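# Make the safe chess capture and stand the piece aside

## Task

White is to move. Find the single capture that Black has no way of answering with a recapture, carry it out, and set the captured piece standing upright on the table, off the board. Pawns advance one square per move: White's go toward rank 5 and Black's toward rank 1. Square names are printed along the board's edge. When finished, every square other than those involved in the capture must hold exactly what it held at the start. Every piece left on the board must be upright and lie wholly within its own square, and this must hold without the robot supporting anything.

## Robot and tools

Robot: two Doosan M1013 six-joint arms, left_arm and right_arm, each ending in a two-finger parallel gripper that opens to 50 mm. The left_arm base sits at (-0.027, +0.650, 0) m with quat_wxyz (+0.998, 0, 0, +0.065); the right_arm base sits at (-0.047, -0.571, 0) m with quat_wxyz (+0.999, 0, 0, -0.033).

Scene frame: origin on the table top midway between the arms, +x out over the table, +z up, left_arm on the +y side. The arm names do not indicate image sides. The fingers point along the gripper's +z axis and close along its x axis. end_effector_position is the spot between the pads; fingertips extend 17.5 mm past it. A flat camera plate juts about 9 cm from the last joint's axis toward the gripper's -y and turns with it, so watch its clearance.

execute_actions takes "actions", a list holding zero or one item, plus an optional "pictures" boolean. An empty list only reports the current state. A motion item is {"rows": [...], "steps": n}: 1 to 15 rows, steps up to 15 (default 15), each step lasting 1/30 s; each row drives one step and the final row repeats to fill the rest. A wait item is {"steps": n} with n up to 300; it returns once n steps have elapsed since the previous result, with your reply time counted among them. A refused call moves nothing.

Every row is a single flat list of 18 numbers, each within [-1, 1], always covering both arms: left_arm first, then right_arm. Per arm: six joint numbers in the order waist, shoulder, elbow, forearm roll, wrist pitch, wrist roll, followed by gripper position, force_limit, speed.

Joint numbers are scaled offsets, not poses. They are measured from that arm's joint angles in the most recent result that printed them (before any such result in the scene, and for the second and later calls inside one reply, from wherever the robot is when the action begins). They are never relative to the previous row. Scale: 1.0 equals 1.398 rad for waist and shoulder, 2.097 rad for elbow, 2.622 rad for forearm roll, wrist pitch and wrist roll. Sending all zeros pulls the arm back to the reference angles; it is not a hold. Joint ranges: waist, shoulder, forearm roll, wrist pitch, wrist roll -6.283 to 6.283 rad; elbow -2.792 to 2.792 rad. A request more than 0.010 rad beyond a range end is refused; real ends may differ by 0.010 rad either way, and an overshooting request is clipped there, reported as "joint sent to its limit" (possibly about an earlier action). Absence of that line proves nothing.

Gripper numbers are absolute settings, not offsets. position: +1 fully open (50 mm), pads meet near -0.65, send -1 to grasp. force_limit per pad: -1 about 20 N, 0 about 102 N, +1 about 185 N (actual up to roughly 17 % more). speed of the gap: -1 20 mm/s, 0 85 mm/s, +1 150 mm/s. To leave a gripper alone, resend its previous three numbers; 0 is a real command. Stopped fingers ignore new force or speed until position changes by at least 0.01. For a softer grip, open before re-closing.

object_status: 0 moving; 1 blocked while opening; 2 blocked while closing (a proper grasp, confirm this); 3 reached target or pads met (usually empty). Any new position resets it to 0 briefly. Opening in mm is about (250 - position_measured) x 0.202. The fingers re-close automatically if grip is lost, except after gripping at force_limit -1, where status stays 2 even when empty. Grasping an immovable object off-centre lets the grip fade. Turning only the last joint swings the pad centre on a 25 mm circle. Held parts may occasionally be tugged.

Motion limits: target speeds 2.09 rad/s (waist, shoulder), 3.14 (elbow), 3.93 (wrist joints), 0.3 s to accelerate, all joints of one arm synchronised. Targets stay within 0.456 / 0.683 / 0.854 rad of the measured angles, and are scaled back if they would move the gripper over 70 mm away. Between calls the arms keep chasing the last row's target until they settle or a step is HELD. "joint command not followed" means a clearance check altered joint targets; HELD marks steps whose row was not sent.

Results: a state line per arm with end_effector_position (m), end_effector_quat_wxyz and velocities, all in the scene frame (less accurate at long reach); Joint positions and Joint velocities blocks in column order; joint torques; MOTOR HOT warnings.

Avoid: arms striking or pressing each other, dropping or knocking anything off the table, slamming or shoving pieces. Load limits (N m): waist 306, shoulder 306, elbow 144, wrist joints 40.5 each, held weight included; reaching one, or 144 N external force, halts that arm for 10 s and drops the rest of the call. Overheating sets brakes until cool.

zoom_image: "camera" is one of cam_head_left, cam_head_right, cam_left_wrist, cam_right_wrist; "region" is [x0, y0, x1, y1] in pixels from the top-left, at most 504 by 504. All four images are 672x504. Head cameras are fixed; wrist camera poses follow the joint readings.

read_manual: optional "section", only "licences"; it moves nothing.

finished_scene: "scene" is the current scene's number; it is final and reports success. A reply without any tool call ends the run.

Each tool is called after "Emit:" as name(argument=value, ...), one argument or row to a line, values as JSON.

## Session

Emit:
execute_actions(
  actions=[],
)

Scene clock: 0.00 s of 4400.00 s.
left_arm: end_effector_position=(+0.4518, +0.8045, +0.2089) position_measured=3 object_status=3 end_effector_quat_wxyz=(-0.467, +0.785, +0.406, +0.031) end_effector_velocity=(+0.000, -0.000, -0.001) end_effector_angular_velocity=(-0.001, +0.001, +0.000) | right_arm: end_effector_position=(+0.3659, -0.2205, +0.3703) position_measured=3 object_status=3 end_effector_quat_wxyz=(-0.562, -0.198, +0.735, -0.324) end_effector_velocity=(+0.000, +0.000, +0.000) end_effector_angular_velocity=(+0.000, +0.000, -0.000)
Joint positions: left_arm=[-0.324  0.313  2.006  0.748  1.534  0.104] | right_arm=[ 0.786  0.588  1.458 -0.11   2.503 -1.41 ]
Joint velocities: left_arm=[ 0.     0.001 -0.    -0.001 -0.     0.001] | right_arm=[-0.  0. -0. -0.  0. -0.]
Joint torques (N m, as the joint torque sensors report them, + toward a larger angle): no reading

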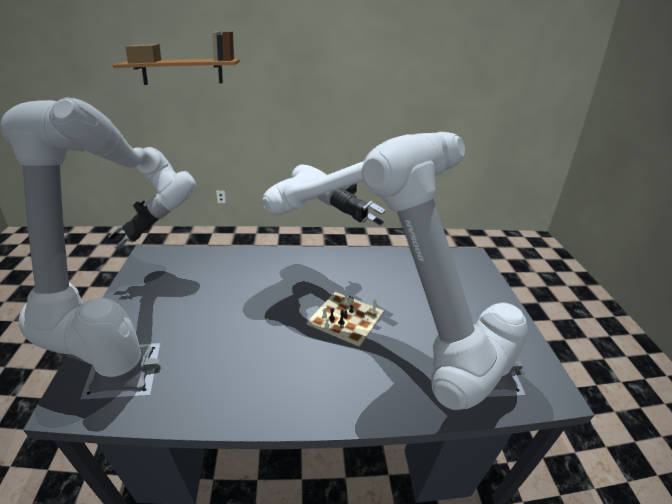

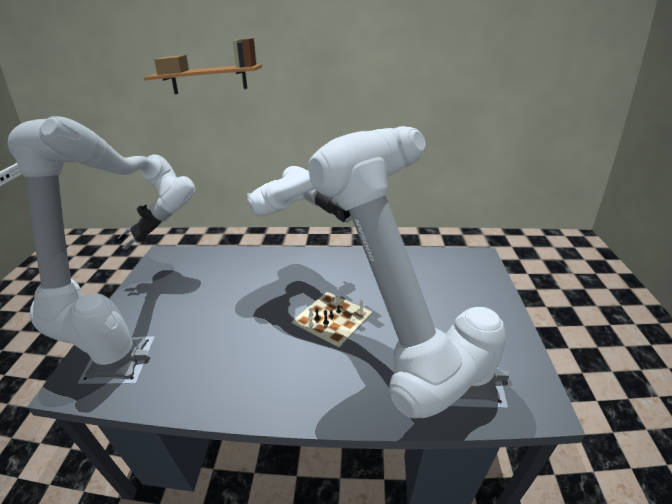

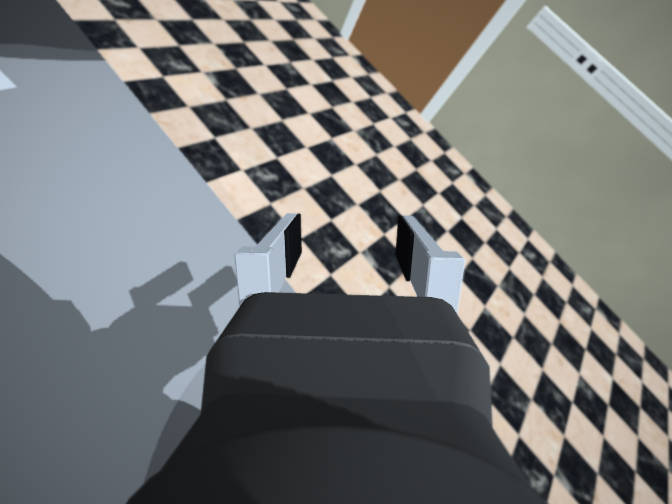

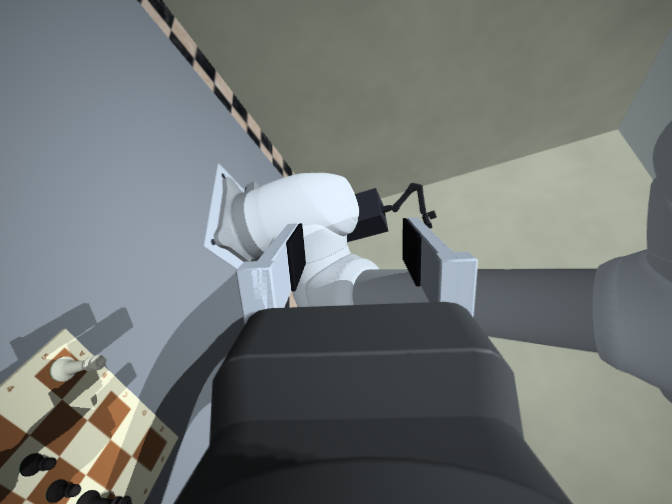

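Emit:
zoom_image(
  camera="cam_head_left",
  region=[295, 280, 395, 355],
)

Emit:
zoom_image(
  camera="cam_right_wrist",
  region=[0, 300, 200, 504],
)

Region (295, 280, 395, 355) of cam_head_left's 672x504 image, scaled by 5.040, with more detail than that image has; it fills the top 378 rows of this view, and the rest is white.

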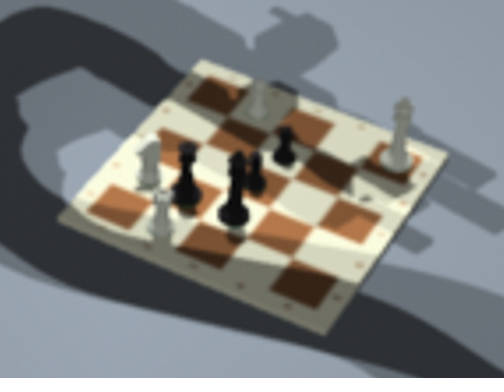

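Region (0, 300, 200, 504) of cam_right_wrist's 672x504 image, scaled by 2.471, with more detail than that image has; it fills the left 494 columns of this view, and the rest is white.

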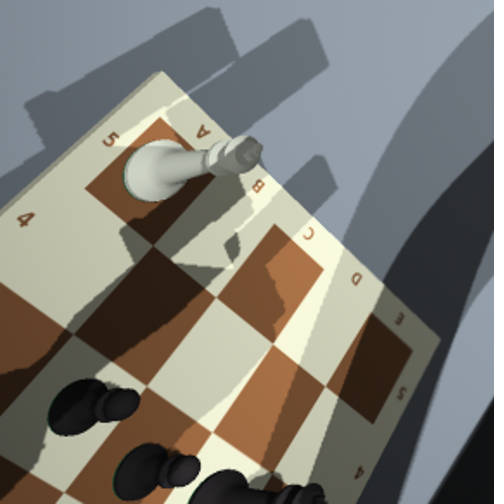

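Emit:
execute_actions(
  actions=[
    {"rows": [[0,0,0,0,0,0,1,0,0, 0.1706,-0.4433,0.2602,0.042,-0.5085,1.0,1,-0.8,0]], "steps": 15},
  ],
  pictures=false,
)

Emit:
execute_actions(
  actions=[
    {"steps": 30},
  ],
  pictures=false,
)

Scene clock: 63.57 s of 4400.00 s.
left_arm: end_effector_position=(+0.4518, +0.8045, +0.2089) position_measured=3 object_status=3 end_effector_quat_wxyz=(-0.467, +0.785, +0.406, +0.031) end_effector_velocity=(-0.000, -0.000, -0.001) end_effector_angular_velocity=(-0.000, +0.001, +0.001) | right_arm: end_effector_position=(+0.2310, -0.2331, +0.2873) position_measured=3 object_status=3 end_effector_quat_wxyz=(-0.200, -0.001, +0.942, -0.270) end_effector_velocity=(-0.178, +0.126, -0.237) end_effector_angular_velocity=(+0.991, -2.545, -1.473)
Joint positions: left_arm=[-0.324  0.313  2.006  0.748  1.534  0.104] | right_arm=[ 0.933  0.232  1.794 -0.042  1.799 -0.7  ]
Joint velocities: left_arm=[ 0.     0.001  0.001 -0.001 -0.    -0.   ] | right_arm=[ 0.315 -0.906  0.722  0.145 -2.123  2.331]
Joint torques (N m, as the joint torque sensors report them, + toward a larger angle): left_arm=[  4.52 -63.72 -34.89   3.55   2.56  -0.33] | right_arm=[ -5.98 -52.34 -32.31   2.24   1.83   0.09]
Steps of this call (steps 1 to 90: nothing new was sent; then 60.07 s passed at rest; steps 91 to 105: all 15 steps of this action). Readings (joint positions | what the end effector reports):
91: left_arm=[-0.324 0.313 2.006 0.748 1.534 0.104] | right_arm=[0.786 0.588 1.459 -0.110 2.503 -1.409] | left_arm position_measured=3 object_status=3 | right_arm position_measured=3 object_status=3
92: left_arm=[-0.324 0.313 2.006 0.748 1.534 0.104] | right_arm=[0.789 0.583 1.465 -0.109 2.492 -1.399] | left_arm position_measured=3 object_status=3 | right_arm position_measured=3 object_status=3
94: left_arm=[-0.324 0.313 2.006 0.748 1.534 0.104] | right_arm=[0.807 0.549 1.505 -0.101 2.429 -1.336] | left_arm position_measured=3 object_status=3 | right_arm position_measured=3 object_status=3
98: left_arm=[-0.324 0.313 2.006 0.748 1.534 0.104] | right_arm=[0.855 0.448 1.615 -0.079 2.239 -1.146] | left_arm position_measured=3 object_status=3 | right_arm position_measured=3 object_status=3
105: the state above

Scene clock: 64.57 s of 4400.00 s.
left_arm: end_effector_position=(+0.4518, +0.8045, +0.2089) position_measured=3 object_status=3 end_effector_quat_wxyz=(-0.467, +0.785, +0.406, +0.031) end_effector_velocity=(-0.000, +0.000, +0.000) end_effector_angular_velocity=(+0.000, -0.001, -0.000) | right_arm: end_effector_position=(+0.1838, -0.1401, +0.2495) position_measured=3 object_status=3 end_effector_quat_wxyz=(+0.000, +0.790, +0.613, -0.001) end_effector_velocity=(-0.000, -0.000, -0.000) end_effector_angular_velocity=(-0.001, +0.000, -0.001)
Joint positions: left_arm=[-0.324  0.313  2.006  0.748  1.534  0.104] | right_arm=[ 1.025 -0.031  2.004  0.     1.17   1.212]
Joint velocities: left_arm=[ 0.    -0.001  0.     0.001 -0.    -0.   ] | right_arm=[-0.     0.     0.001 -0.    -0.     0.001]
Joint torques (N m, as the joint torque sensors report them, + toward a larger angle): left_arm=[  1.87 -65.22 -34.82   3.55   2.72  -0.06] | right_arm=[ -1.94 -36.19 -38.22   3.72  -0.14   0.12]
Steps of this call (steps 1 to 30: the robot went on to your last target). Readings (joint positions | what the end effector reports):
1: left_arm=[-0.324 0.313 2.006 0.748 1.534 0.104] | right_arm=[0.944 0.202 1.818 -0.037 1.728 -0.618] | left_arm position_measured=3 object_status=3 | right_arm position_measured=3 object_status=3
2: left_arm=[-0.324 0.313 2.006 0.748 1.534 0.104] | right_arm=[0.954 0.172 1.842 -0.033 1.658 -0.530] | left_arm position_measured=3 object_status=3 | right_arm position_measured=3 object_status=3
4: left_arm=[-0.324 0.313 2.006 0.748 1.534 0.104] | right_arm=[0.973 0.118 1.885 -0.024 1.528 -0.335] | left_arm position_measured=3 object_status=3 | right_arm position_measured=3 object_status=3
8: left_arm=[-0.324 0.313 2.006 0.748 1.534 0.104] | right_arm=[1.002 0.035 1.952 -0.010 1.329 0.103] | left_arm position_measured=3 object_status=3 | right_arm position_measured=3 object_status=3
30: the state above

Emit:
execute_actions(
  actions=[
    {"rows": [[0,0,0,0,0,0,1,0,0, 0,0,0,0,0,0.1163,1,-0.8,0]], "steps": 15},
  ],
)

Scene clock: 67.50 s of 4400.00 s.
left_arm: end_effector_position=(+0.4518, +0.8045, +0.2089) position_measured=3 object_status=3 end_effector_quat_wxyz=(-0.467, +0.785, +0.406, +0.031) end_effector_velocity=(+0.001, +0.000, +0.000) end_effector_angular_velocity=(+0.001, -0.000, -0.001) | right_arm: end_effector_position=(+0.1867, -0.1332, +0.2495) position_measured=3 object_status=3 end_effector_quat_wxyz=(+0.000, +0.874, +0.486, -0.001) end_effector_velocity=(-0.000, -0.000, -0.000) end_effector_angular_velocity=(-0.000, +0.000, -0.009)
Joint positions: left_arm=[-0.324  0.313  2.006  0.748  1.534  0.104] | right_arm=[ 1.025 -0.031  2.004  0.     1.17   1.516]
Joint velocities: left_arm=[ 0.     0.    -0.     0.002  0.     0.   ] | right_arm=[ 0.    -0.     0.001  0.     0.     0.009]
Joint torques (N m, as the joint torque sensors report them, + toward a larger angle): left_arm=[  4.26 -64.58 -34.72   3.54   2.72  -0.32] | right_arm=[ -3.91 -36.11 -37.73   3.64  -0.12   0.51]
Steps of this call (steps 1 to 15: the robot went on to your last target; steps 16 to 73: nothing new was sent; steps 74 to 88: all 15 steps of this action). Readings (joint positions | what the end effector reports):
74: left_arm=[-0.324 0.313 2.006 0.748 1.534 0.104] | right_arm=[1.025 -0.031 2.004 0.000 1.170 1.213] | left_arm position_measured=3 object_status=3 | right_arm position_measured=3 object_status=3
75: left_arm=[-0.324 0.313 2.006 0.748 1.534 0.104] | right_arm=[1.025 -0.031 2.004 0.000 1.170 1.223] | left_arm position_measured=3 object_status=3 | right_arm position_measured=3 object_status=3
77: left_arm=[-0.324 0.313 2.006 0.748 1.534 0.104] | right_arm=[1.025 -0.031 2.004 0.000 1.170 1.286] | left_arm position_measured=3 object_status=3 | right_arm position_measured=3 object_status=3
81: left_arm=[-0.324 0.313 2.006 0.748 1.534 0.104] | right_arm=[1.025 -0.031 2.004 0.000 1.170 1.473] | left_arm position_measured=3 object_status=3 | right_arm position_measured=3 object_status=3
88: the state above
camera_calibration (this result's frames):
cam_right_wrist: T_world_to_cam=[[0.56481, 0.824864, -0.0242945, 0.0150527], [0.790946, -0.532719, 0.301022, -0.293838], [0.23536, -0.189236, -0.953308, 0.313261], [0, 0, 0, 1]] pos_world=[0.150179, -0.109669, 0.387451]

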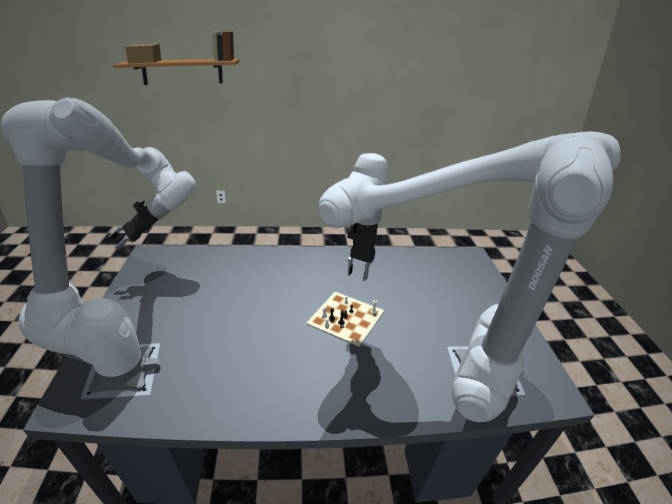

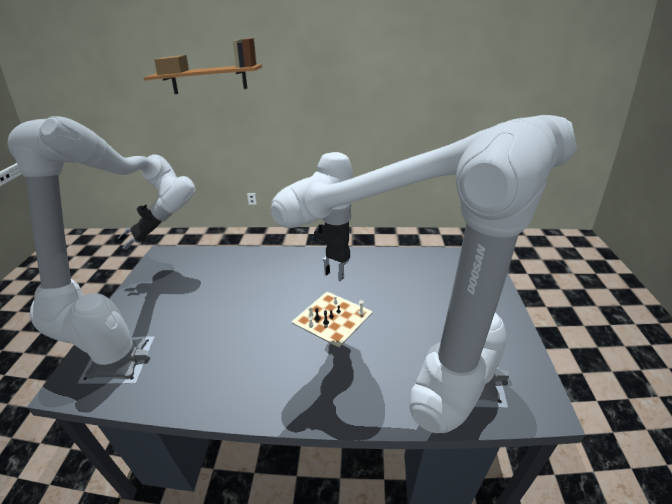

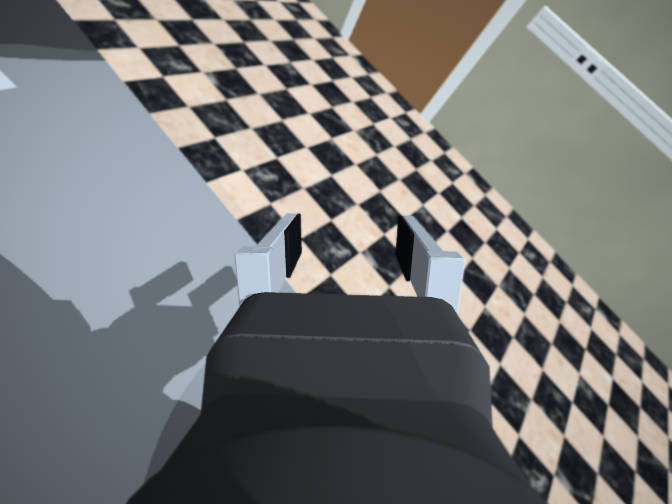

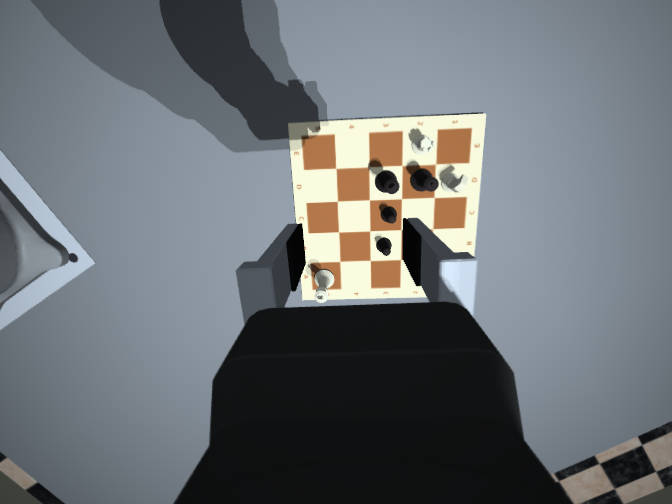

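Emit:
zoom_image(
  camera="cam_right_wrist",
  region=[280, 100, 500, 320],
)

Emit:
zoom_image(
  camera="cam_head_right",
  region=[285, 280, 385, 355],
)

Region (280, 100, 500, 320) of cam_right_wrist's 672x504 image, scaled by 2.291, with more detail than that image has.

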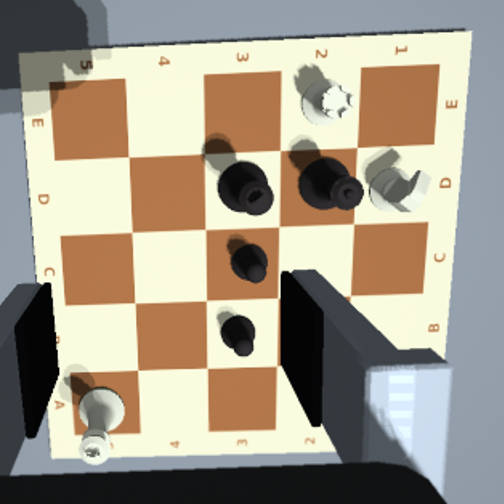

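Region (285, 280, 385, 355) of cam_head_right's 672x504 image, scaled by 5.040, with more detail than that image has; it fills the top 378 rows of this view, and the rest is white.

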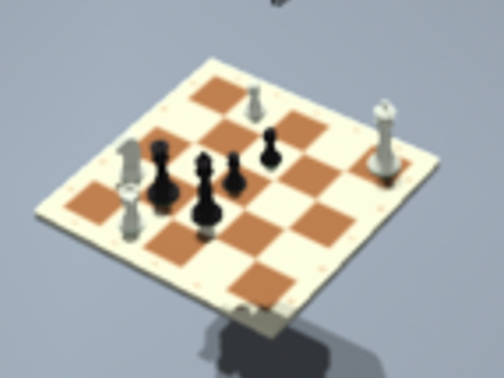

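Emit:
execute_actions(
  actions=[
    {"rows": [[0,0,0,0,0,0,1,0,0, -0.08276,0.16068,0.04254,0,-0.12022,-0.04352,0.4,-0.5,0]], "steps": 15},
  ],
  pictures=false,
)

Emit:
execute_actions(
  actions=[
    {"steps": 12},
  ],
)

Scene clock: 128.60 s of 4400.00 s.
left_arm: end_effector_position=(+0.4518, +0.8045, +0.2089) position_measured=3 object_status=3 end_effector_quat_wxyz=(-0.467, +0.785, +0.406, +0.031) end_effector_velocity=(+0.000, -0.000, +0.000) end_effector_angular_velocity=(-0.000, -0.000, +0.000) | right_arm: end_effector_position=(+0.2623, -0.1302, +0.0959) position_measured=92 object_status=3 end_effector_quat_wxyz=(-0.000, +0.875, +0.485, -0.000) end_effector_velocity=(+0.045, -0.013, -0.107) end_effector_angular_velocity=(+0.002, -0.002, -0.001)
Joint positions: left_arm=[-0.324  0.313  2.006  0.748  1.534  0.104] | right_arm=[0.913 0.185 2.09  0.001 0.867 1.406]
Joint velocities: left_arm=[ 0.     0.    -0.001 -0.     0.     0.   ] | right_arm=[-0.079  0.152  0.059 -0.    -0.214 -0.078]
Joint torques (N m, as the joint torque sensors report them, + toward a larger angle): left_arm=[  4.97 -64.98 -34.77   3.72   3.21  -0.28] | right_arm=[  7.75 -78.15 -35.5    3.84   0.32   0.24]
Steps of this call (steps 1 to 15: the robot went on to your last target; steps 16 to 90: nothing new was sent; then 57.60 s passed at rest; steps 91 to 105: all 15 steps of this action). Readings (joint positions | what the end effector reports):
91: left_arm=[-0.324 0.313 2.006 0.748 1.534 0.104] | right_arm=[1.025 -0.031 2.004 0.000 1.170 1.517] | left_arm position_measured=3 object_status=3 | right_arm position_measured=12 object_status=0
92: left_arm=[-0.324 0.313 2.006 0.748 1.534 0.104] | right_arm=[1.022 -0.026 2.006 0.000 1.162 1.515] | left_arm position_measured=3 object_status=3 | right_arm position_measured=26 object_status=0
94: left_arm=[-0.324 0.313 2.006 0.748 1.534 0.104] | right_arm=[1.006 0.006 2.019 0.000 1.117 1.498] | left_arm position_measured=3 object_status=3 | right_arm position_measured=55 object_status=0
98: left_arm=[-0.324 0.313 2.006 0.748 1.534 0.104] | right_arm=[0.967 0.081 2.049 0.001 1.012 1.459] | left_arm position_measured=3 object_status=3 | right_arm position_measured=92 object_status=0
105: the state above

Scene clock: 129.00 s of 4400.00 s.
left_arm: end_effector_position=(+0.4518, +0.8045, +0.2089) position_measured=3 object_status=3 end_effector_quat_wxyz=(-0.467, +0.785, +0.406, +0.031) end_effector_velocity=(-0.001, -0.000, -0.000) end_effector_angular_velocity=(-0.000, +0.000, +0.001) | right_arm: end_effector_position=(+0.2648, -0.1309, +0.0902) position_measured=92 object_status=3 end_effector_quat_wxyz=(-0.000, +0.874, +0.485, -0.000) end_effector_velocity=(-0.001, -0.001, -0.001) end_effector_angular_velocity=(-0.002, +0.001, +0.001)
Joint positions: left_arm=[-0.324  0.313  2.006  0.748  1.534  0.104] | right_arm=[0.909 0.193 2.093 0.    0.855 1.402]
Joint velocities: left_arm=[-0.    -0.001  0.001 -0.001 -0.    -0.   ] | right_arm=[-0.     0.001  0.002 -0.001 -0.001 -0.   ]
Joint torques (N m, as the joint torque sensors report them, + toward a larger angle): left_arm=[  2.36 -66.17 -34.71   3.8    2.73  -0.52] | right_arm=[ -0.21 -52.09 -30.63   2.71  -0.28   0.2 ]
Steps of this call (steps 1 to 12: the robot went on to your last target). Readings (joint positions | what the end effector reports):
1: left_arm=[-0.324 0.313 2.006 0.748 1.534 0.104] | right_arm=[0.912 0.189 2.092 0.000 0.862 1.404] | left_arm position_measured=3 object_status=3 | right_arm position_measured=92 object_status=3
2: left_arm=[-0.324 0.313 2.006 0.748 1.534 0.104] | right_arm=[0.911 0.190 2.092 0.000 0.859 1.403] | left_arm position_measured=3 object_status=3 | right_arm position_measured=92 object_status=3
4: left_arm=[-0.324 0.313 2.006 0.748 1.534 0.104] | right_arm=[0.910 0.192 2.093 0.000 0.857 1.402] | left_arm position_measured=3 object_status=3 | right_arm position_measured=92 object_status=3
8: left_arm=[-0.324 0.313 2.006 0.748 1.534 0.104] | right_arm=[0.909 0.193 2.093 0.000 0.855 1.402] | left_arm position_measured=3 object_status=3 | right_arm position_measured=92 object_status=3
12: the state above
camera_calibration (this result's frames):
cam_right_wrist: T_world_to_cam=[[0.566261, 0.823907, -0.0229455, -0.0354762], [0.789791, -0.53443, 0.301021, -0.306343], [0.23575, -0.188578, -0.953341, 0.143405], [0, 0, 0, 1]] pos_world=[0.228228, -0.107447, 0.228115]

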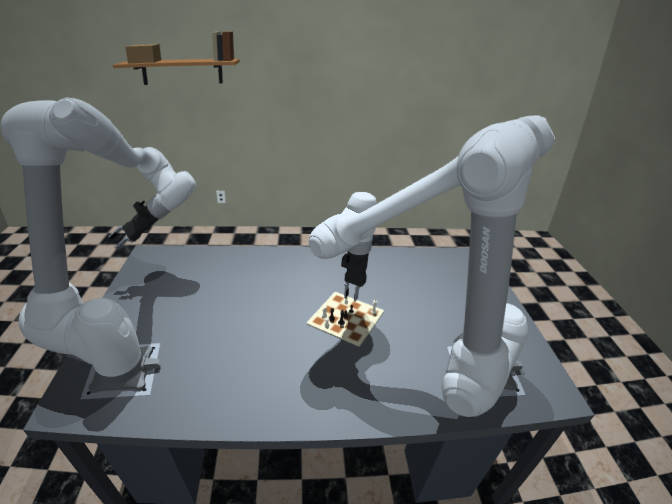

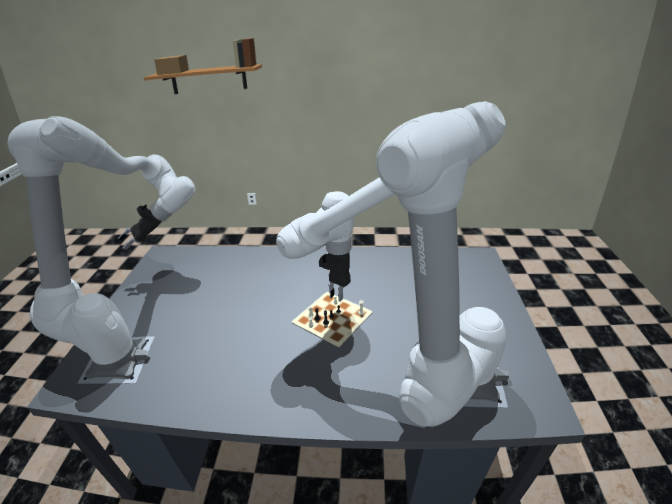

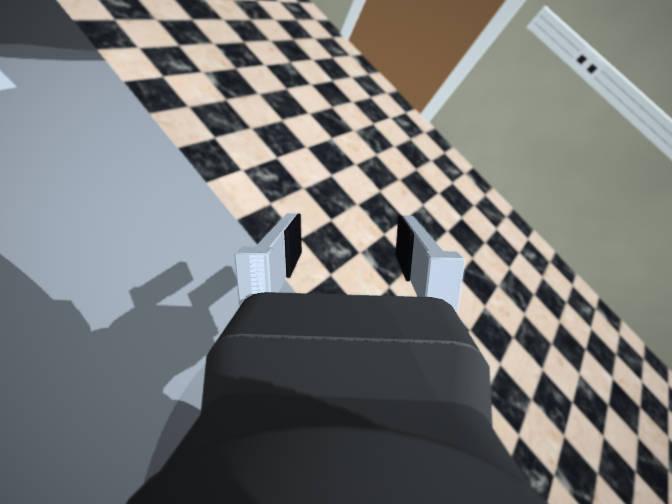

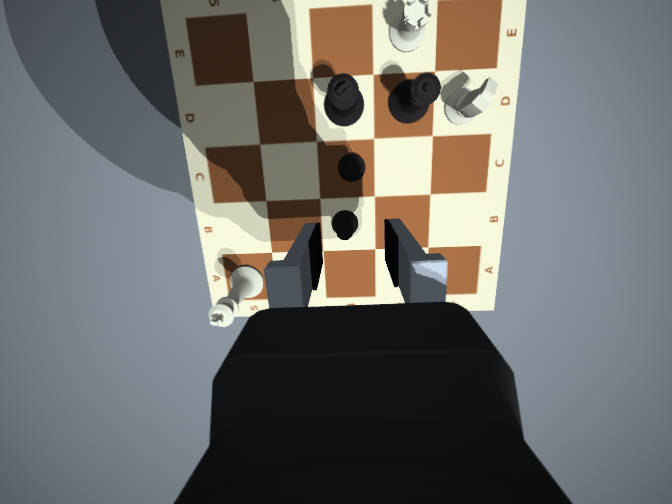

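Emit:
zoom_image(
  camera="cam_right_wrist",
  region=[270, 150, 450, 310],
)

Region (270, 150, 450, 310) of cam_right_wrist's 672x504 image, scaled by 2.800, with more detail than that image has.

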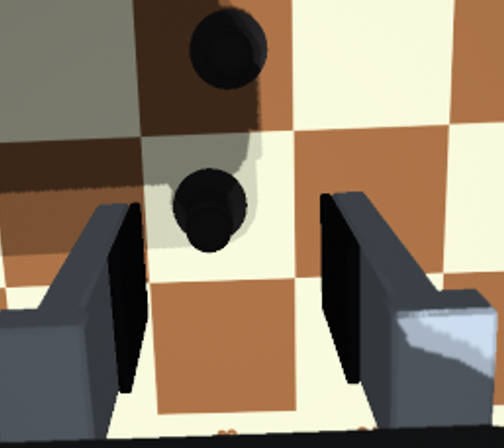

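Emit:
execute_actions(
  actions=[
    {"rows": [[0,0,0,0,0,0,1,0,0, -0.00559,0.04272,0.02111,0,-0.03966,-0.00298,0.4,-0.5,0]], "steps": 15},
  ],
)

Emit:
zoom_image(
  camera="cam_right_wrist",
  region=[270, 150, 450, 310],
)

Scene clock: 168.17 s of 4400.00 s.
left_arm: end_effector_position=(+0.4518, +0.8045, +0.2089) position_measured=3 object_status=3 end_effector_quat_wxyz=(-0.467, +0.785, +0.406, +0.031) end_effector_velocity=(+0.000, -0.000, +0.000) end_effector_angular_velocity=(-0.000, -0.000, -0.000) | right_arm: end_effector_position=(+0.2654, -0.1366, +0.0403) position_measured=92 object_status=3 end_effector_quat_wxyz=(-0.000, +0.874, +0.485, -0.000) end_effector_velocity=(+0.000, +0.000, -0.001) end_effector_angular_velocity=(+0.000, -0.000, -0.001)
Joint positions: left_arm=[-0.324  0.313  2.006  0.748  1.534  0.104] | right_arm=[0.901 0.253 2.137 0.    0.751 1.394]
Joint velocities: left_arm=[-0.     0.    -0.001 -0.    -0.     0.   ] | right_arm=[-0.     0.002  0.001 -0.    -0.003  0.001]
Joint torques (N m, as the joint torque sensors report them, + toward a larger angle): left_arm=[  4.84 -65.38 -35.39   3.54   2.71  -0.17] | right_arm=[ -0.76 -59.28 -27.01   2.03  -0.09   0.32]
Steps of this call (steps 1 to 30: the robot went on to your last target; steps 31 to 100: nothing new was sent; then 35.33 s passed at rest; steps 101 to 115: all 15 steps of this action). Readings (joint positions | what the end effector reports):
101: left_arm=[-0.324 0.313 2.006 0.748 1.534 0.104] | right_arm=[0.909 0.194 2.094 0.000 0.854 1.402] | left_arm position_measured=3 object_status=3 | right_arm position_measured=92 object_status=3
102: left_arm=[-0.324 0.313 2.006 0.748 1.534 0.104] | right_arm=[0.908 0.199 2.097 0.000 0.845 1.401] | left_arm position_measured=3 object_status=3 | right_arm position_measured=92 object_status=3
104: left_arm=[-0.324 0.313 2.006 0.748 1.534 0.104] | right_arm=[0.905 0.226 2.118 0.000 0.798 1.397] | left_arm position_measured=3 object_status=3 | right_arm position_measured=92 object_status=3
108: left_arm=[-0.324 0.313 2.006 0.748 1.534 0.104] | right_arm=[0.902 0.250 2.136 0.000 0.756 1.394] | left_arm position_measured=3 object_status=3 | right_arm position_measured=92 object_status=3
115: the state above
camera_calibration (this result's frames):
cam_left_wrist: T_world_to_cam=[[0.642475, 0.641223, 0.419593, -0.891716], [0.758283, -0.452948, -0.468876, 0.111199], [-0.110601, 0.619412, -0.777237, -0.135483], [0, 0, 0, 1]] pos_world=[0.4736, 0.706076, 0.320993]
cam_right_wrist: T_world_to_cam=[[0.566188, 0.823957, -0.0229259, -0.0321385], [0.789803, -0.53434, 0.301151, -0.294827], [0.235885, -0.188615, -0.953301, 0.0946215], [0, 0, 0, 1]] pos_world=[0.228732, -0.11321, 0.178253]

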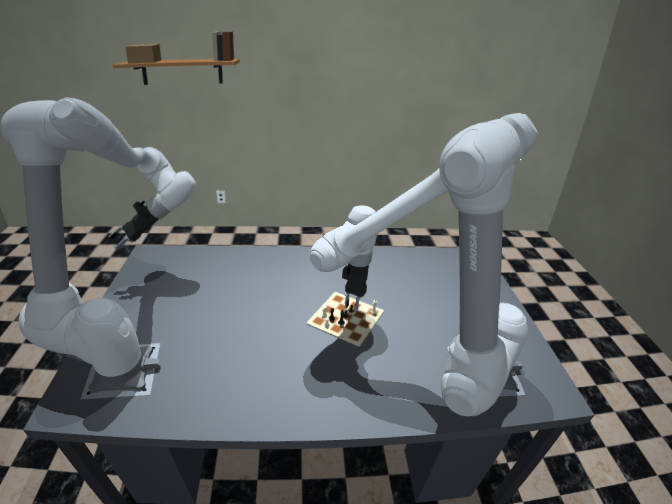

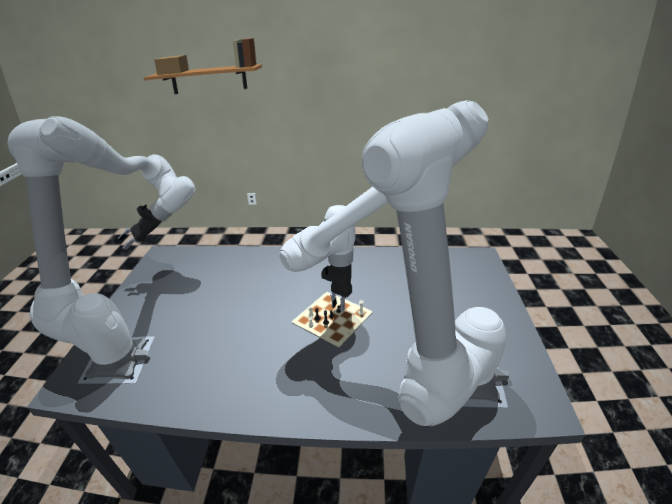

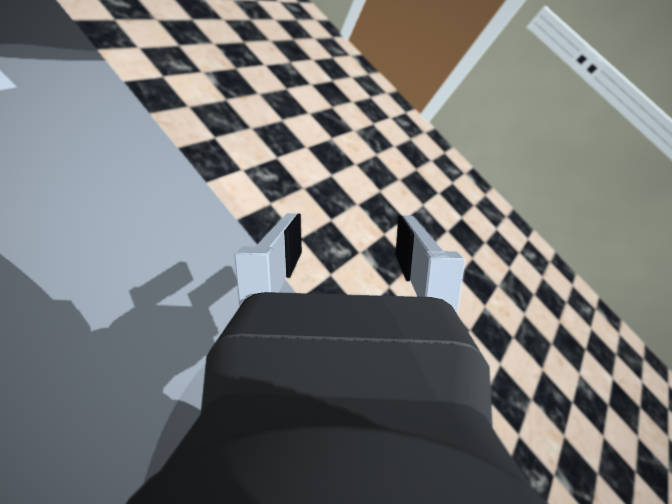

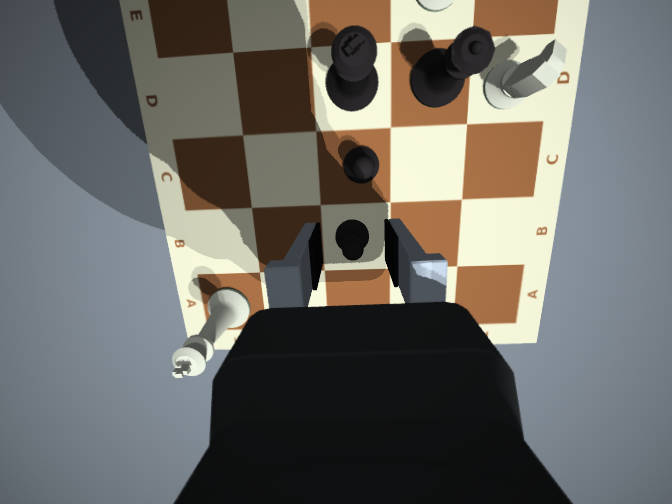

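Region (270, 150, 450, 310) of cam_right_wrist's 672x504 image, scaled by 2.800, with more detail than that image has.

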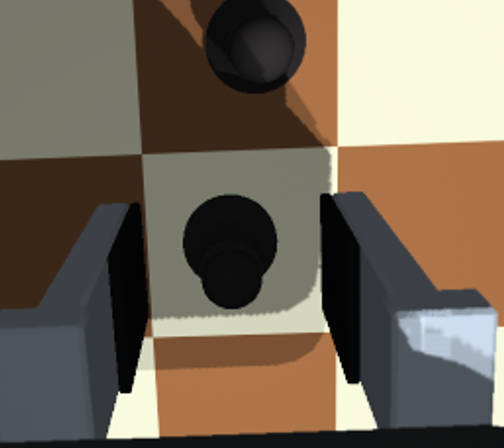

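Emit:
execute_actions(
  actions=[
    {"rows": [[0,0,0,0,0,0,1,0,0, -0.00093,0.00409,0.00116,0,-0.00311,-0.0005,0.4,-0.5,0],[0,0,0,0,0,0,1,0,0, -0.00093,0.00409,0.00116,0,-0.00311,-0.0005,0.4,-0.5,0],[0,0,0,0,0,0,1,0,0, -0.00093,0.00409,0.00116,0,-0.00311,-0.0005,0.4,-0.5,0],[0,0,0,0,0,0,1,0,0, -0.00093,0.00409,0.00116,0,-0.00311,-0.0005,-1,-0.5,-0.3]], "steps": 15},
  ],
  pictures=false,
)

Emit:
execute_actions(
  actions=[
    {"steps": 8},
  ],
)

Scene clock: 195.00 s of 4400.00 s.
left_arm: end_effector_position=(+0.4518, +0.8045, +0.2089) position_measured=3 object_status=3 end_effector_quat_wxyz=(-0.467, +0.785, +0.406, +0.031) end_effector_velocity=(-0.000, -0.000, -0.001) end_effector_angular_velocity=(-0.001, +0.002, +0.001) | right_arm: end_effector_position=(+0.2660, -0.1370, +0.0364) position_measured=207 object_status=0 end_effector_quat_wxyz=(-0.000, +0.874, +0.485, -0.000) end_effector_velocity=(-0.000, -0.000, +0.000) end_effector_angular_velocity=(+0.000, -0.000, -0.001)
Joint positions: left_arm=[-0.324  0.313  2.006  0.748  1.534  0.104] | right_arm=[0.9   0.258 2.14  0.    0.743 1.393]
Joint velocities: left_arm=[-0.     0.001  0.    -0.001  0.     0.   ] | right_arm=[ 0.    -0.001  0.001  0.    -0.     0.001]
Joint torques (N m, as the joint torque sensors report them, + toward a larger angle): left_arm=[  2.19 -65.16 -35.37   3.6    2.83  -0.27] | right_arm=[ -3.41 -56.97 -28.93   2.57  -0.04   0.44]
Steps of this call (steps 1 to 15: the robot went on to your last target; steps 16 to 90: nothing new was sent; then 23.33 s passed at rest; steps 91 to 105: all 15 steps of this action). Readings (joint positions | what the end effector reports):
91: left_arm=[-0.324 0.313 2.006 0.748 1.534 0.104] | right_arm=[0.901 0.253 2.138 0.000 0.751 1.394] | left_arm position_measured=3 object_status=3 | right_arm position_measured=92 object_status=3
92: left_arm=[-0.324 0.313 2.006 0.748 1.534 0.104] | right_arm=[0.901 0.255 2.138 0.000 0.749 1.394] | left_arm position_measured=3 object_status=3 | right_arm position_measured=92 object_status=3
94: left_arm=[-0.324 0.313 2.006 0.748 1.534 0.104] | right_arm=[0.900 0.257 2.139 0.000 0.745 1.393] | left_arm position_measured=3 object_status=3 | right_arm position_measured=99 object_status=0
98: left_arm=[-0.324 0.313 2.006 0.748 1.534 0.104] | right_arm=[0.900 0.258 2.140 0.000 0.744 1.393] | left_arm position_measured=3 object_status=3 | right_arm position_measured=142 object_status=0
105: the state above

Scene clock: 195.27 s of 4400.00 s.
left_arm: end_effector_position=(+0.4518, +0.8045, +0.2089) position_measured=3 object_status=3 end_effector_quat_wxyz=(-0.467, +0.785, +0.406, +0.031) end_effector_velocity=(-0.000, +0.000, +0.000) end_effector_angular_velocity=(+0.000, -0.001, +0.001) | right_arm: end_effector_position=(+0.2660, -0.1370, +0.0363) position_measured=207 object_status=2 end_effector_quat_wxyz=(-0.000, +0.874, +0.485, -0.000) end_effector_velocity=(+0.001, +0.001, +0.000) end_effector_angular_velocity=(+0.001, -0.001, +0.000)
Joint positions: left_arm=[-0.324  0.313  2.006  0.748  1.534  0.104] | right_arm=[0.9   0.258 2.14  0.    0.743 1.393]
Joint velocities: left_arm=[ 0.    -0.001  0.    -0.     0.    -0.001] | right_arm=[-0.     0.    -0.001 -0.     0.    -0.   ]
Joint torques (N m, as the joint torque sensors report them, + toward a larger angle): left_arm=[  4.04 -65.   -35.65   3.45   2.84  -0.58] | right_arm=[ -1.03 -59.18 -27.43   2.55  -0.28   0.22]
Steps of this call (steps 1 to 8: the robot went on to your last target). Readings (joint positions | what the end effector reports):
1: left_arm=[-0.324 0.313 2.006 0.748 1.534 0.104] | right_arm=[0.900 0.258 2.140 0.000 0.743 1.393] | left_arm position_measured=3 object_status=3 | right_arm position_measured=207 object_status=0
2: left_arm=[-0.324 0.313 2.006 0.748 1.534 0.104] | right_arm=[0.900 0.258 2.140 0.000 0.743 1.393] | left_arm position_measured=3 object_status=3 | right_arm position_measured=207 object_status=0
4: left_arm=[-0.324 0.313 2.006 0.748 1.534 0.104] | right_arm=[0.900 0.258 2.140 0.000 0.743 1.393] | left_arm position_measured=3 object_status=3 | right_arm position_measured=207 object_status=0
8: the state above
camera_calibration (this result's frames):
cam_right_wrist: T_world_to_cam=[[0.566283, 0.823892, -0.0229082, -0.0323123], [0.789766, -0.534457, 0.301042, -0.294271], [0.235782, -0.188567, -0.953336, 0.0906511], [0, 0, 0, 1]] pos_world=[0.229329, -0.113559, 0.174268]

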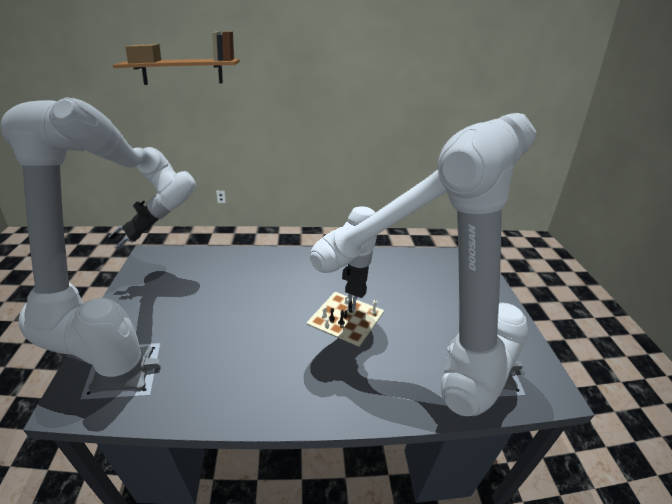

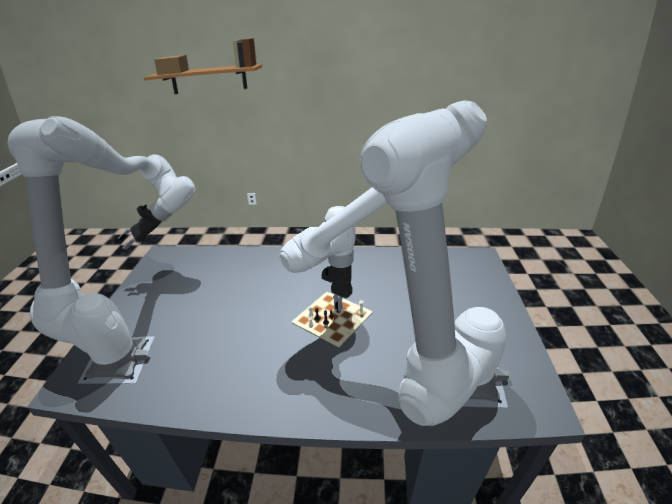

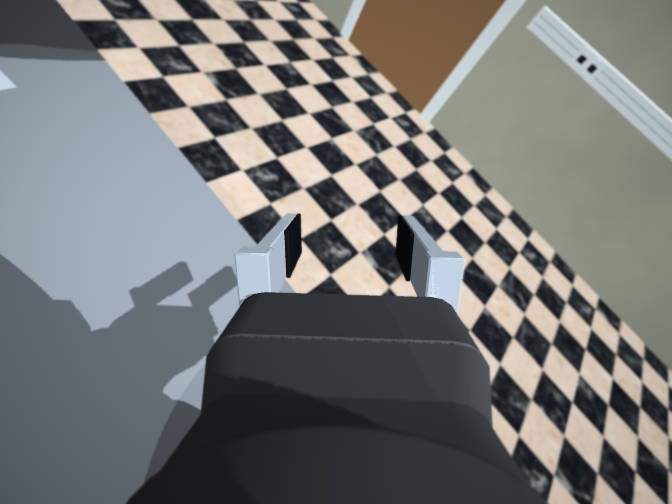

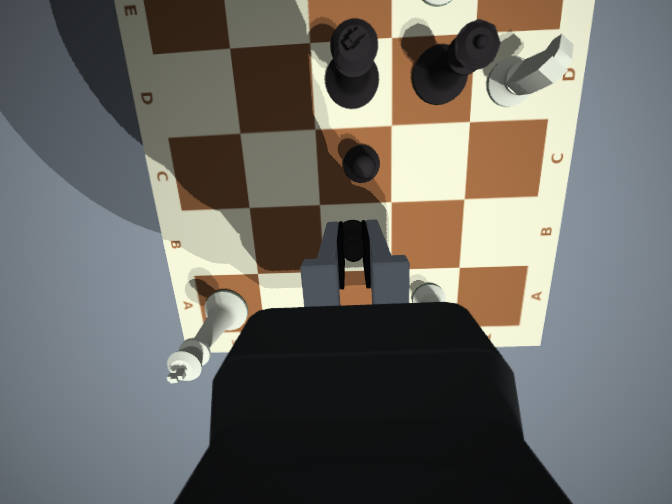

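Emit:
execute_actions(
  actions=[
    {"rows": [[0,0,0,0,0,0,1,0,0,0,-0.00597,-0.00193,0,0.00473,0,-1,-0.5,-0.3],[0,0,0,0,0,0,1,0,0,0,-0.01193,-0.00386,0,0.00945,0,-1,-0.5,-0.3],[0,0,0,0,0,0,1,0,0,0,-0.01691,-0.00547,0,0.01339,0,-1,-0.5,-0.3],[0,0,0,0,0,0,1,0,0,-0.00485,-0.01904,-0.00722,0,0.01592,-0.00259,-1,-0.5,-0.3],[0,0,0,0,0,0,1,0,0,-0.01294,-0.01762,-0.00853,0,0.01621,-0.0069,-1,-0.5,-0.3],[0,0,0,0,0,0,1,0,0,-0.02589,-0.01534,-0.01062,0,0.01667,-0.0138,-1,-0.5,-0.3],[0,0,0,0,0,0,1,0,0,-0.04207,-0.0125,-0.01323,0,0.01724,-0.02243,-1,-0.5,-0.3],[0,0,0,0,0,0,1,0,0,-0.06148,-0.00909,-0.01637,0,0.01793,-0.03278,-1,-0.5,-0.3],[0,0,0,0,0,0,1,0,0,-0.0809,-0.00568,-0.0195,0,0.01862,-0.04313,-1,-0.5,-0.3],[0,0,0,0,0,0,1,0,0,-0.10031,-0.00226,-0.02263,0,0.01931,-0.05348,-1,-0.5,-0.3],[0,0,0,0,0,0,1,0,0,-0.11972,0.00115,-0.02577,0,0.02,-0.06383,-1,-0.5,-0.3],[0,0,0,0,0,0,1,0,0,-0.1359,0.00399,-0.02838,0,0.02057,-0.07246,-1,-0.5,-0.3],[0,0,0,0,0,0,1,0,0,-0.14885,0.00627,-0.03047,0,0.02103,-0.07936,-1,-0.5,-0.3],[0,0,0,0,0,0,1,0,0,-0.15694,0.00769,-0.03178,0,0.02132,-0.08367,-1,-0.5,-0.3],[0,0,0,0,0,0,1,0,0,-0.16179,0.02642,-0.02666,0,0.00723,-0.08626,-1,-0.5,-0.3]], "steps": 15},
  ],
  pictures=false,
)

Emit:
execute_actions(
  actions=[
    {"steps": 15},
  ],
)

Scene clock: 236.47 s of 4400.00 s.
left_arm: end_effector_position=(+0.4518, +0.8045, +0.2089) position_measured=3 object_status=3 end_effector_quat_wxyz=(-0.467, +0.785, +0.406, +0.031) end_effector_velocity=(+0.000, -0.000, +0.000) end_effector_angular_velocity=(-0.001, -0.001, +0.001) | right_arm: end_effector_position=(+0.3452, -0.1825, +0.0562) position_measured=207 object_status=2 end_effector_quat_wxyz=(-0.000, +0.874, +0.485, +0.000) end_effector_velocity=(+0.294, -0.200, -0.009) end_effector_angular_velocity=(+0.005, -0.007, -0.004)
Joint positions: left_arm=[-0.324  0.313  2.006  0.748  1.534  0.104] | right_arm=[0.74  0.259 2.088 0.    0.795 1.233]
Joint velocities: left_arm=[-0.    -0.    -0.001 -0.001  0.    -0.   ] | right_arm=[-0.61   0.119 -0.143  0.     0.015 -0.605]
Joint torques (N m, as the joint torque sensors report them, + toward a larger angle): left_arm=[  3.79 -65.7  -34.76   3.56   2.63  -0.49] | right_arm=[  0.67 -58.74 -25.19   2.44   0.02   0.39]
Steps of this call (steps 1 to 15: the robot went on to your last target; steps 16 to 90: nothing new was sent; then 37.70 s passed at rest; steps 91 to 105: all 15 steps of this action). Readings (joint positions | what the end effector reports):
91: left_arm=[-0.324 0.313 2.006 0.748 1.534 0.104] | right_arm=[0.900 0.258 2.140 0.000 0.744 1.393] | left_arm position_measured=3 object_status=3 | right_arm position_measured=207 object_status=2
92: left_arm=[-0.324 0.313 2.006 0.748 1.534 0.104] | right_arm=[0.900 0.256 2.139 0.000 0.747 1.393] | left_arm position_measured=3 object_status=3 | right_arm position_measured=207 object_status=2
94: left_arm=[-0.324 0.313 2.006 0.748 1.534 0.104] | right_arm=[0.900 0.246 2.134 0.000 0.761 1.392] | left_arm position_measured=3 object_status=3 | right_arm position_measured=207 object_status=2
98: left_arm=[-0.324 0.313 2.006 0.748 1.534 0.104] | right_arm=[0.875 0.238 2.122 0.000 0.781 1.368] | left_arm position_measured=3 object_status=3 | right_arm position_measured=207 object_status=2
105: the state above

Scene clock: 236.97 s of 4400.00 s.
left_arm: end_effector_position=(+0.4518, +0.8045, +0.2089) position_measured=3 object_status=3 end_effector_quat_wxyz=(-0.467, +0.785, +0.406, +0.031) end_effector_velocity=(+0.001, -0.000, +0.000) end_effector_angular_velocity=(-0.000, -0.002, +0.000) | right_arm: end_effector_position=(+0.3763, -0.2057, +0.0374) position_measured=207 object_status=2 end_effector_quat_wxyz=(-0.000, +0.874, +0.485, -0.000) end_effector_velocity=(-0.001, -0.001, -0.001) end_effector_angular_velocity=(-0.001, +0.002, -0.001)
Joint positions: left_arm=[-0.324  0.313  2.006  0.748  1.534  0.104] | right_arm=[0.674 0.295 2.084 0.    0.762 1.167]
Joint velocities: left_arm=[ 0.     0.    -0.002 -0.    -0.    -0.   ] | right_arm=[-0.001  0.001  0.002  0.001 -0.001 -0.   ]
Joint torques (N m, as the joint torque sensors report them, + toward a larger angle): left_arm=[  6.76 -65.47 -34.41   3.44   2.65  -0.42] | right_arm=[ -1.38 -60.59 -28.43   2.66  -0.53  -0.01]
Steps of this call (steps 1 to 15: the robot went on to your last target). Readings (joint positions | what the end effector reports):
1: left_arm=[-0.324 0.313 2.006 0.748 1.534 0.104] | right_arm=[0.721 0.264 2.084 0.000 0.794 1.213] | left_arm position_measured=3 object_status=3 | right_arm position_measured=207 object_status=2
2: left_arm=[-0.324 0.313 2.006 0.748 1.534 0.104] | right_arm=[0.704 0.273 2.082 0.000 0.790 1.197] | left_arm position_measured=3 object_status=3 | right_arm position_measured=207 object_status=2
4: left_arm=[-0.324 0.313 2.006 0.748 1.534 0.104] | right_arm=[0.683 0.288 2.083 0.000 0.771 1.176] | left_arm position_measured=3 object_status=3 | right_arm position_measured=207 object_status=2
8: left_arm=[-0.324 0.313 2.006 0.748 1.534 0.104] | right_arm=[0.675 0.294 2.084 0.000 0.763 1.168] | left_arm position_measured=3 object_status=3 | right_arm position_measured=207 object_status=2
15: the state above
camera_calibration (this result's frames):
cam_left_wrist: T_world_to_cam=[[0.642475, 0.641223, 0.419593, -0.891716], [0.758283, -0.452948, -0.468876, 0.111199], [-0.110601, 0.619412, -0.777237, -0.135483], [0, 0, 0, 1]] pos_world=[0.4736, 0.706076, 0.320993]
cam_right_wrist: T_world_to_cam=[[0.566285, 0.823893, -0.0228234, -0.0381485], [0.789736, -0.534467, 0.3011, -0.418432], [0.235876, -0.188533, -0.953319, 0.0526412], [0, 0, 0, 1]] pos_world=[0.339637, -0.182283, 0.175303]

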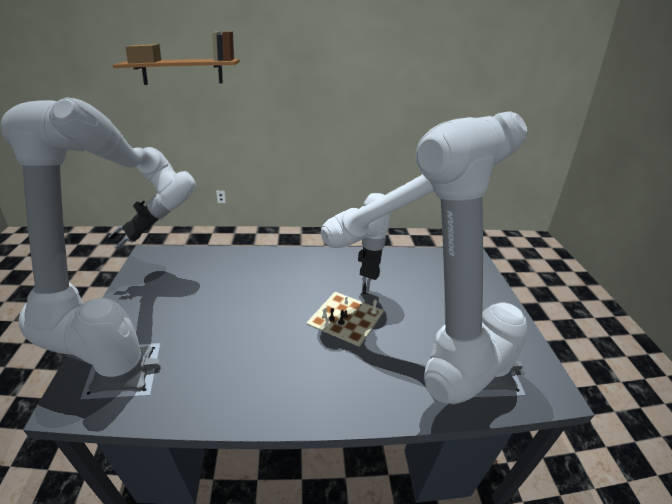

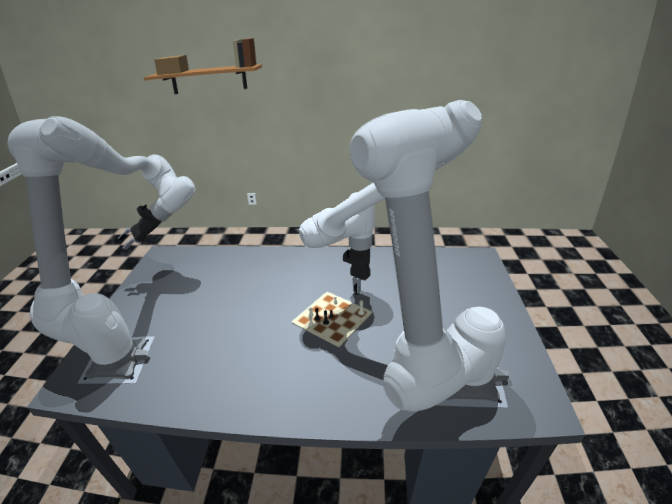

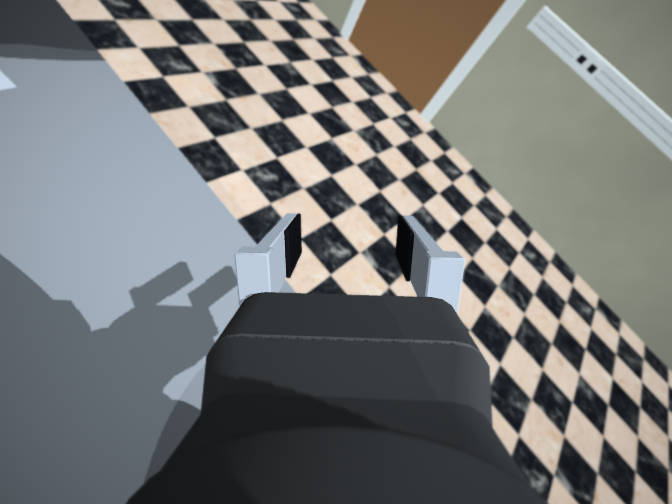

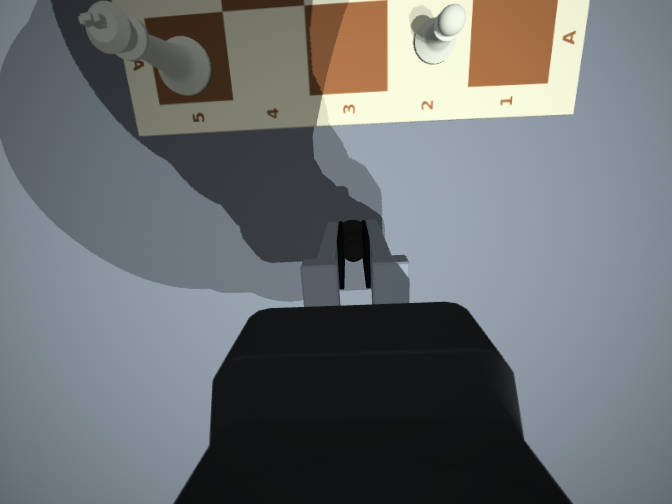

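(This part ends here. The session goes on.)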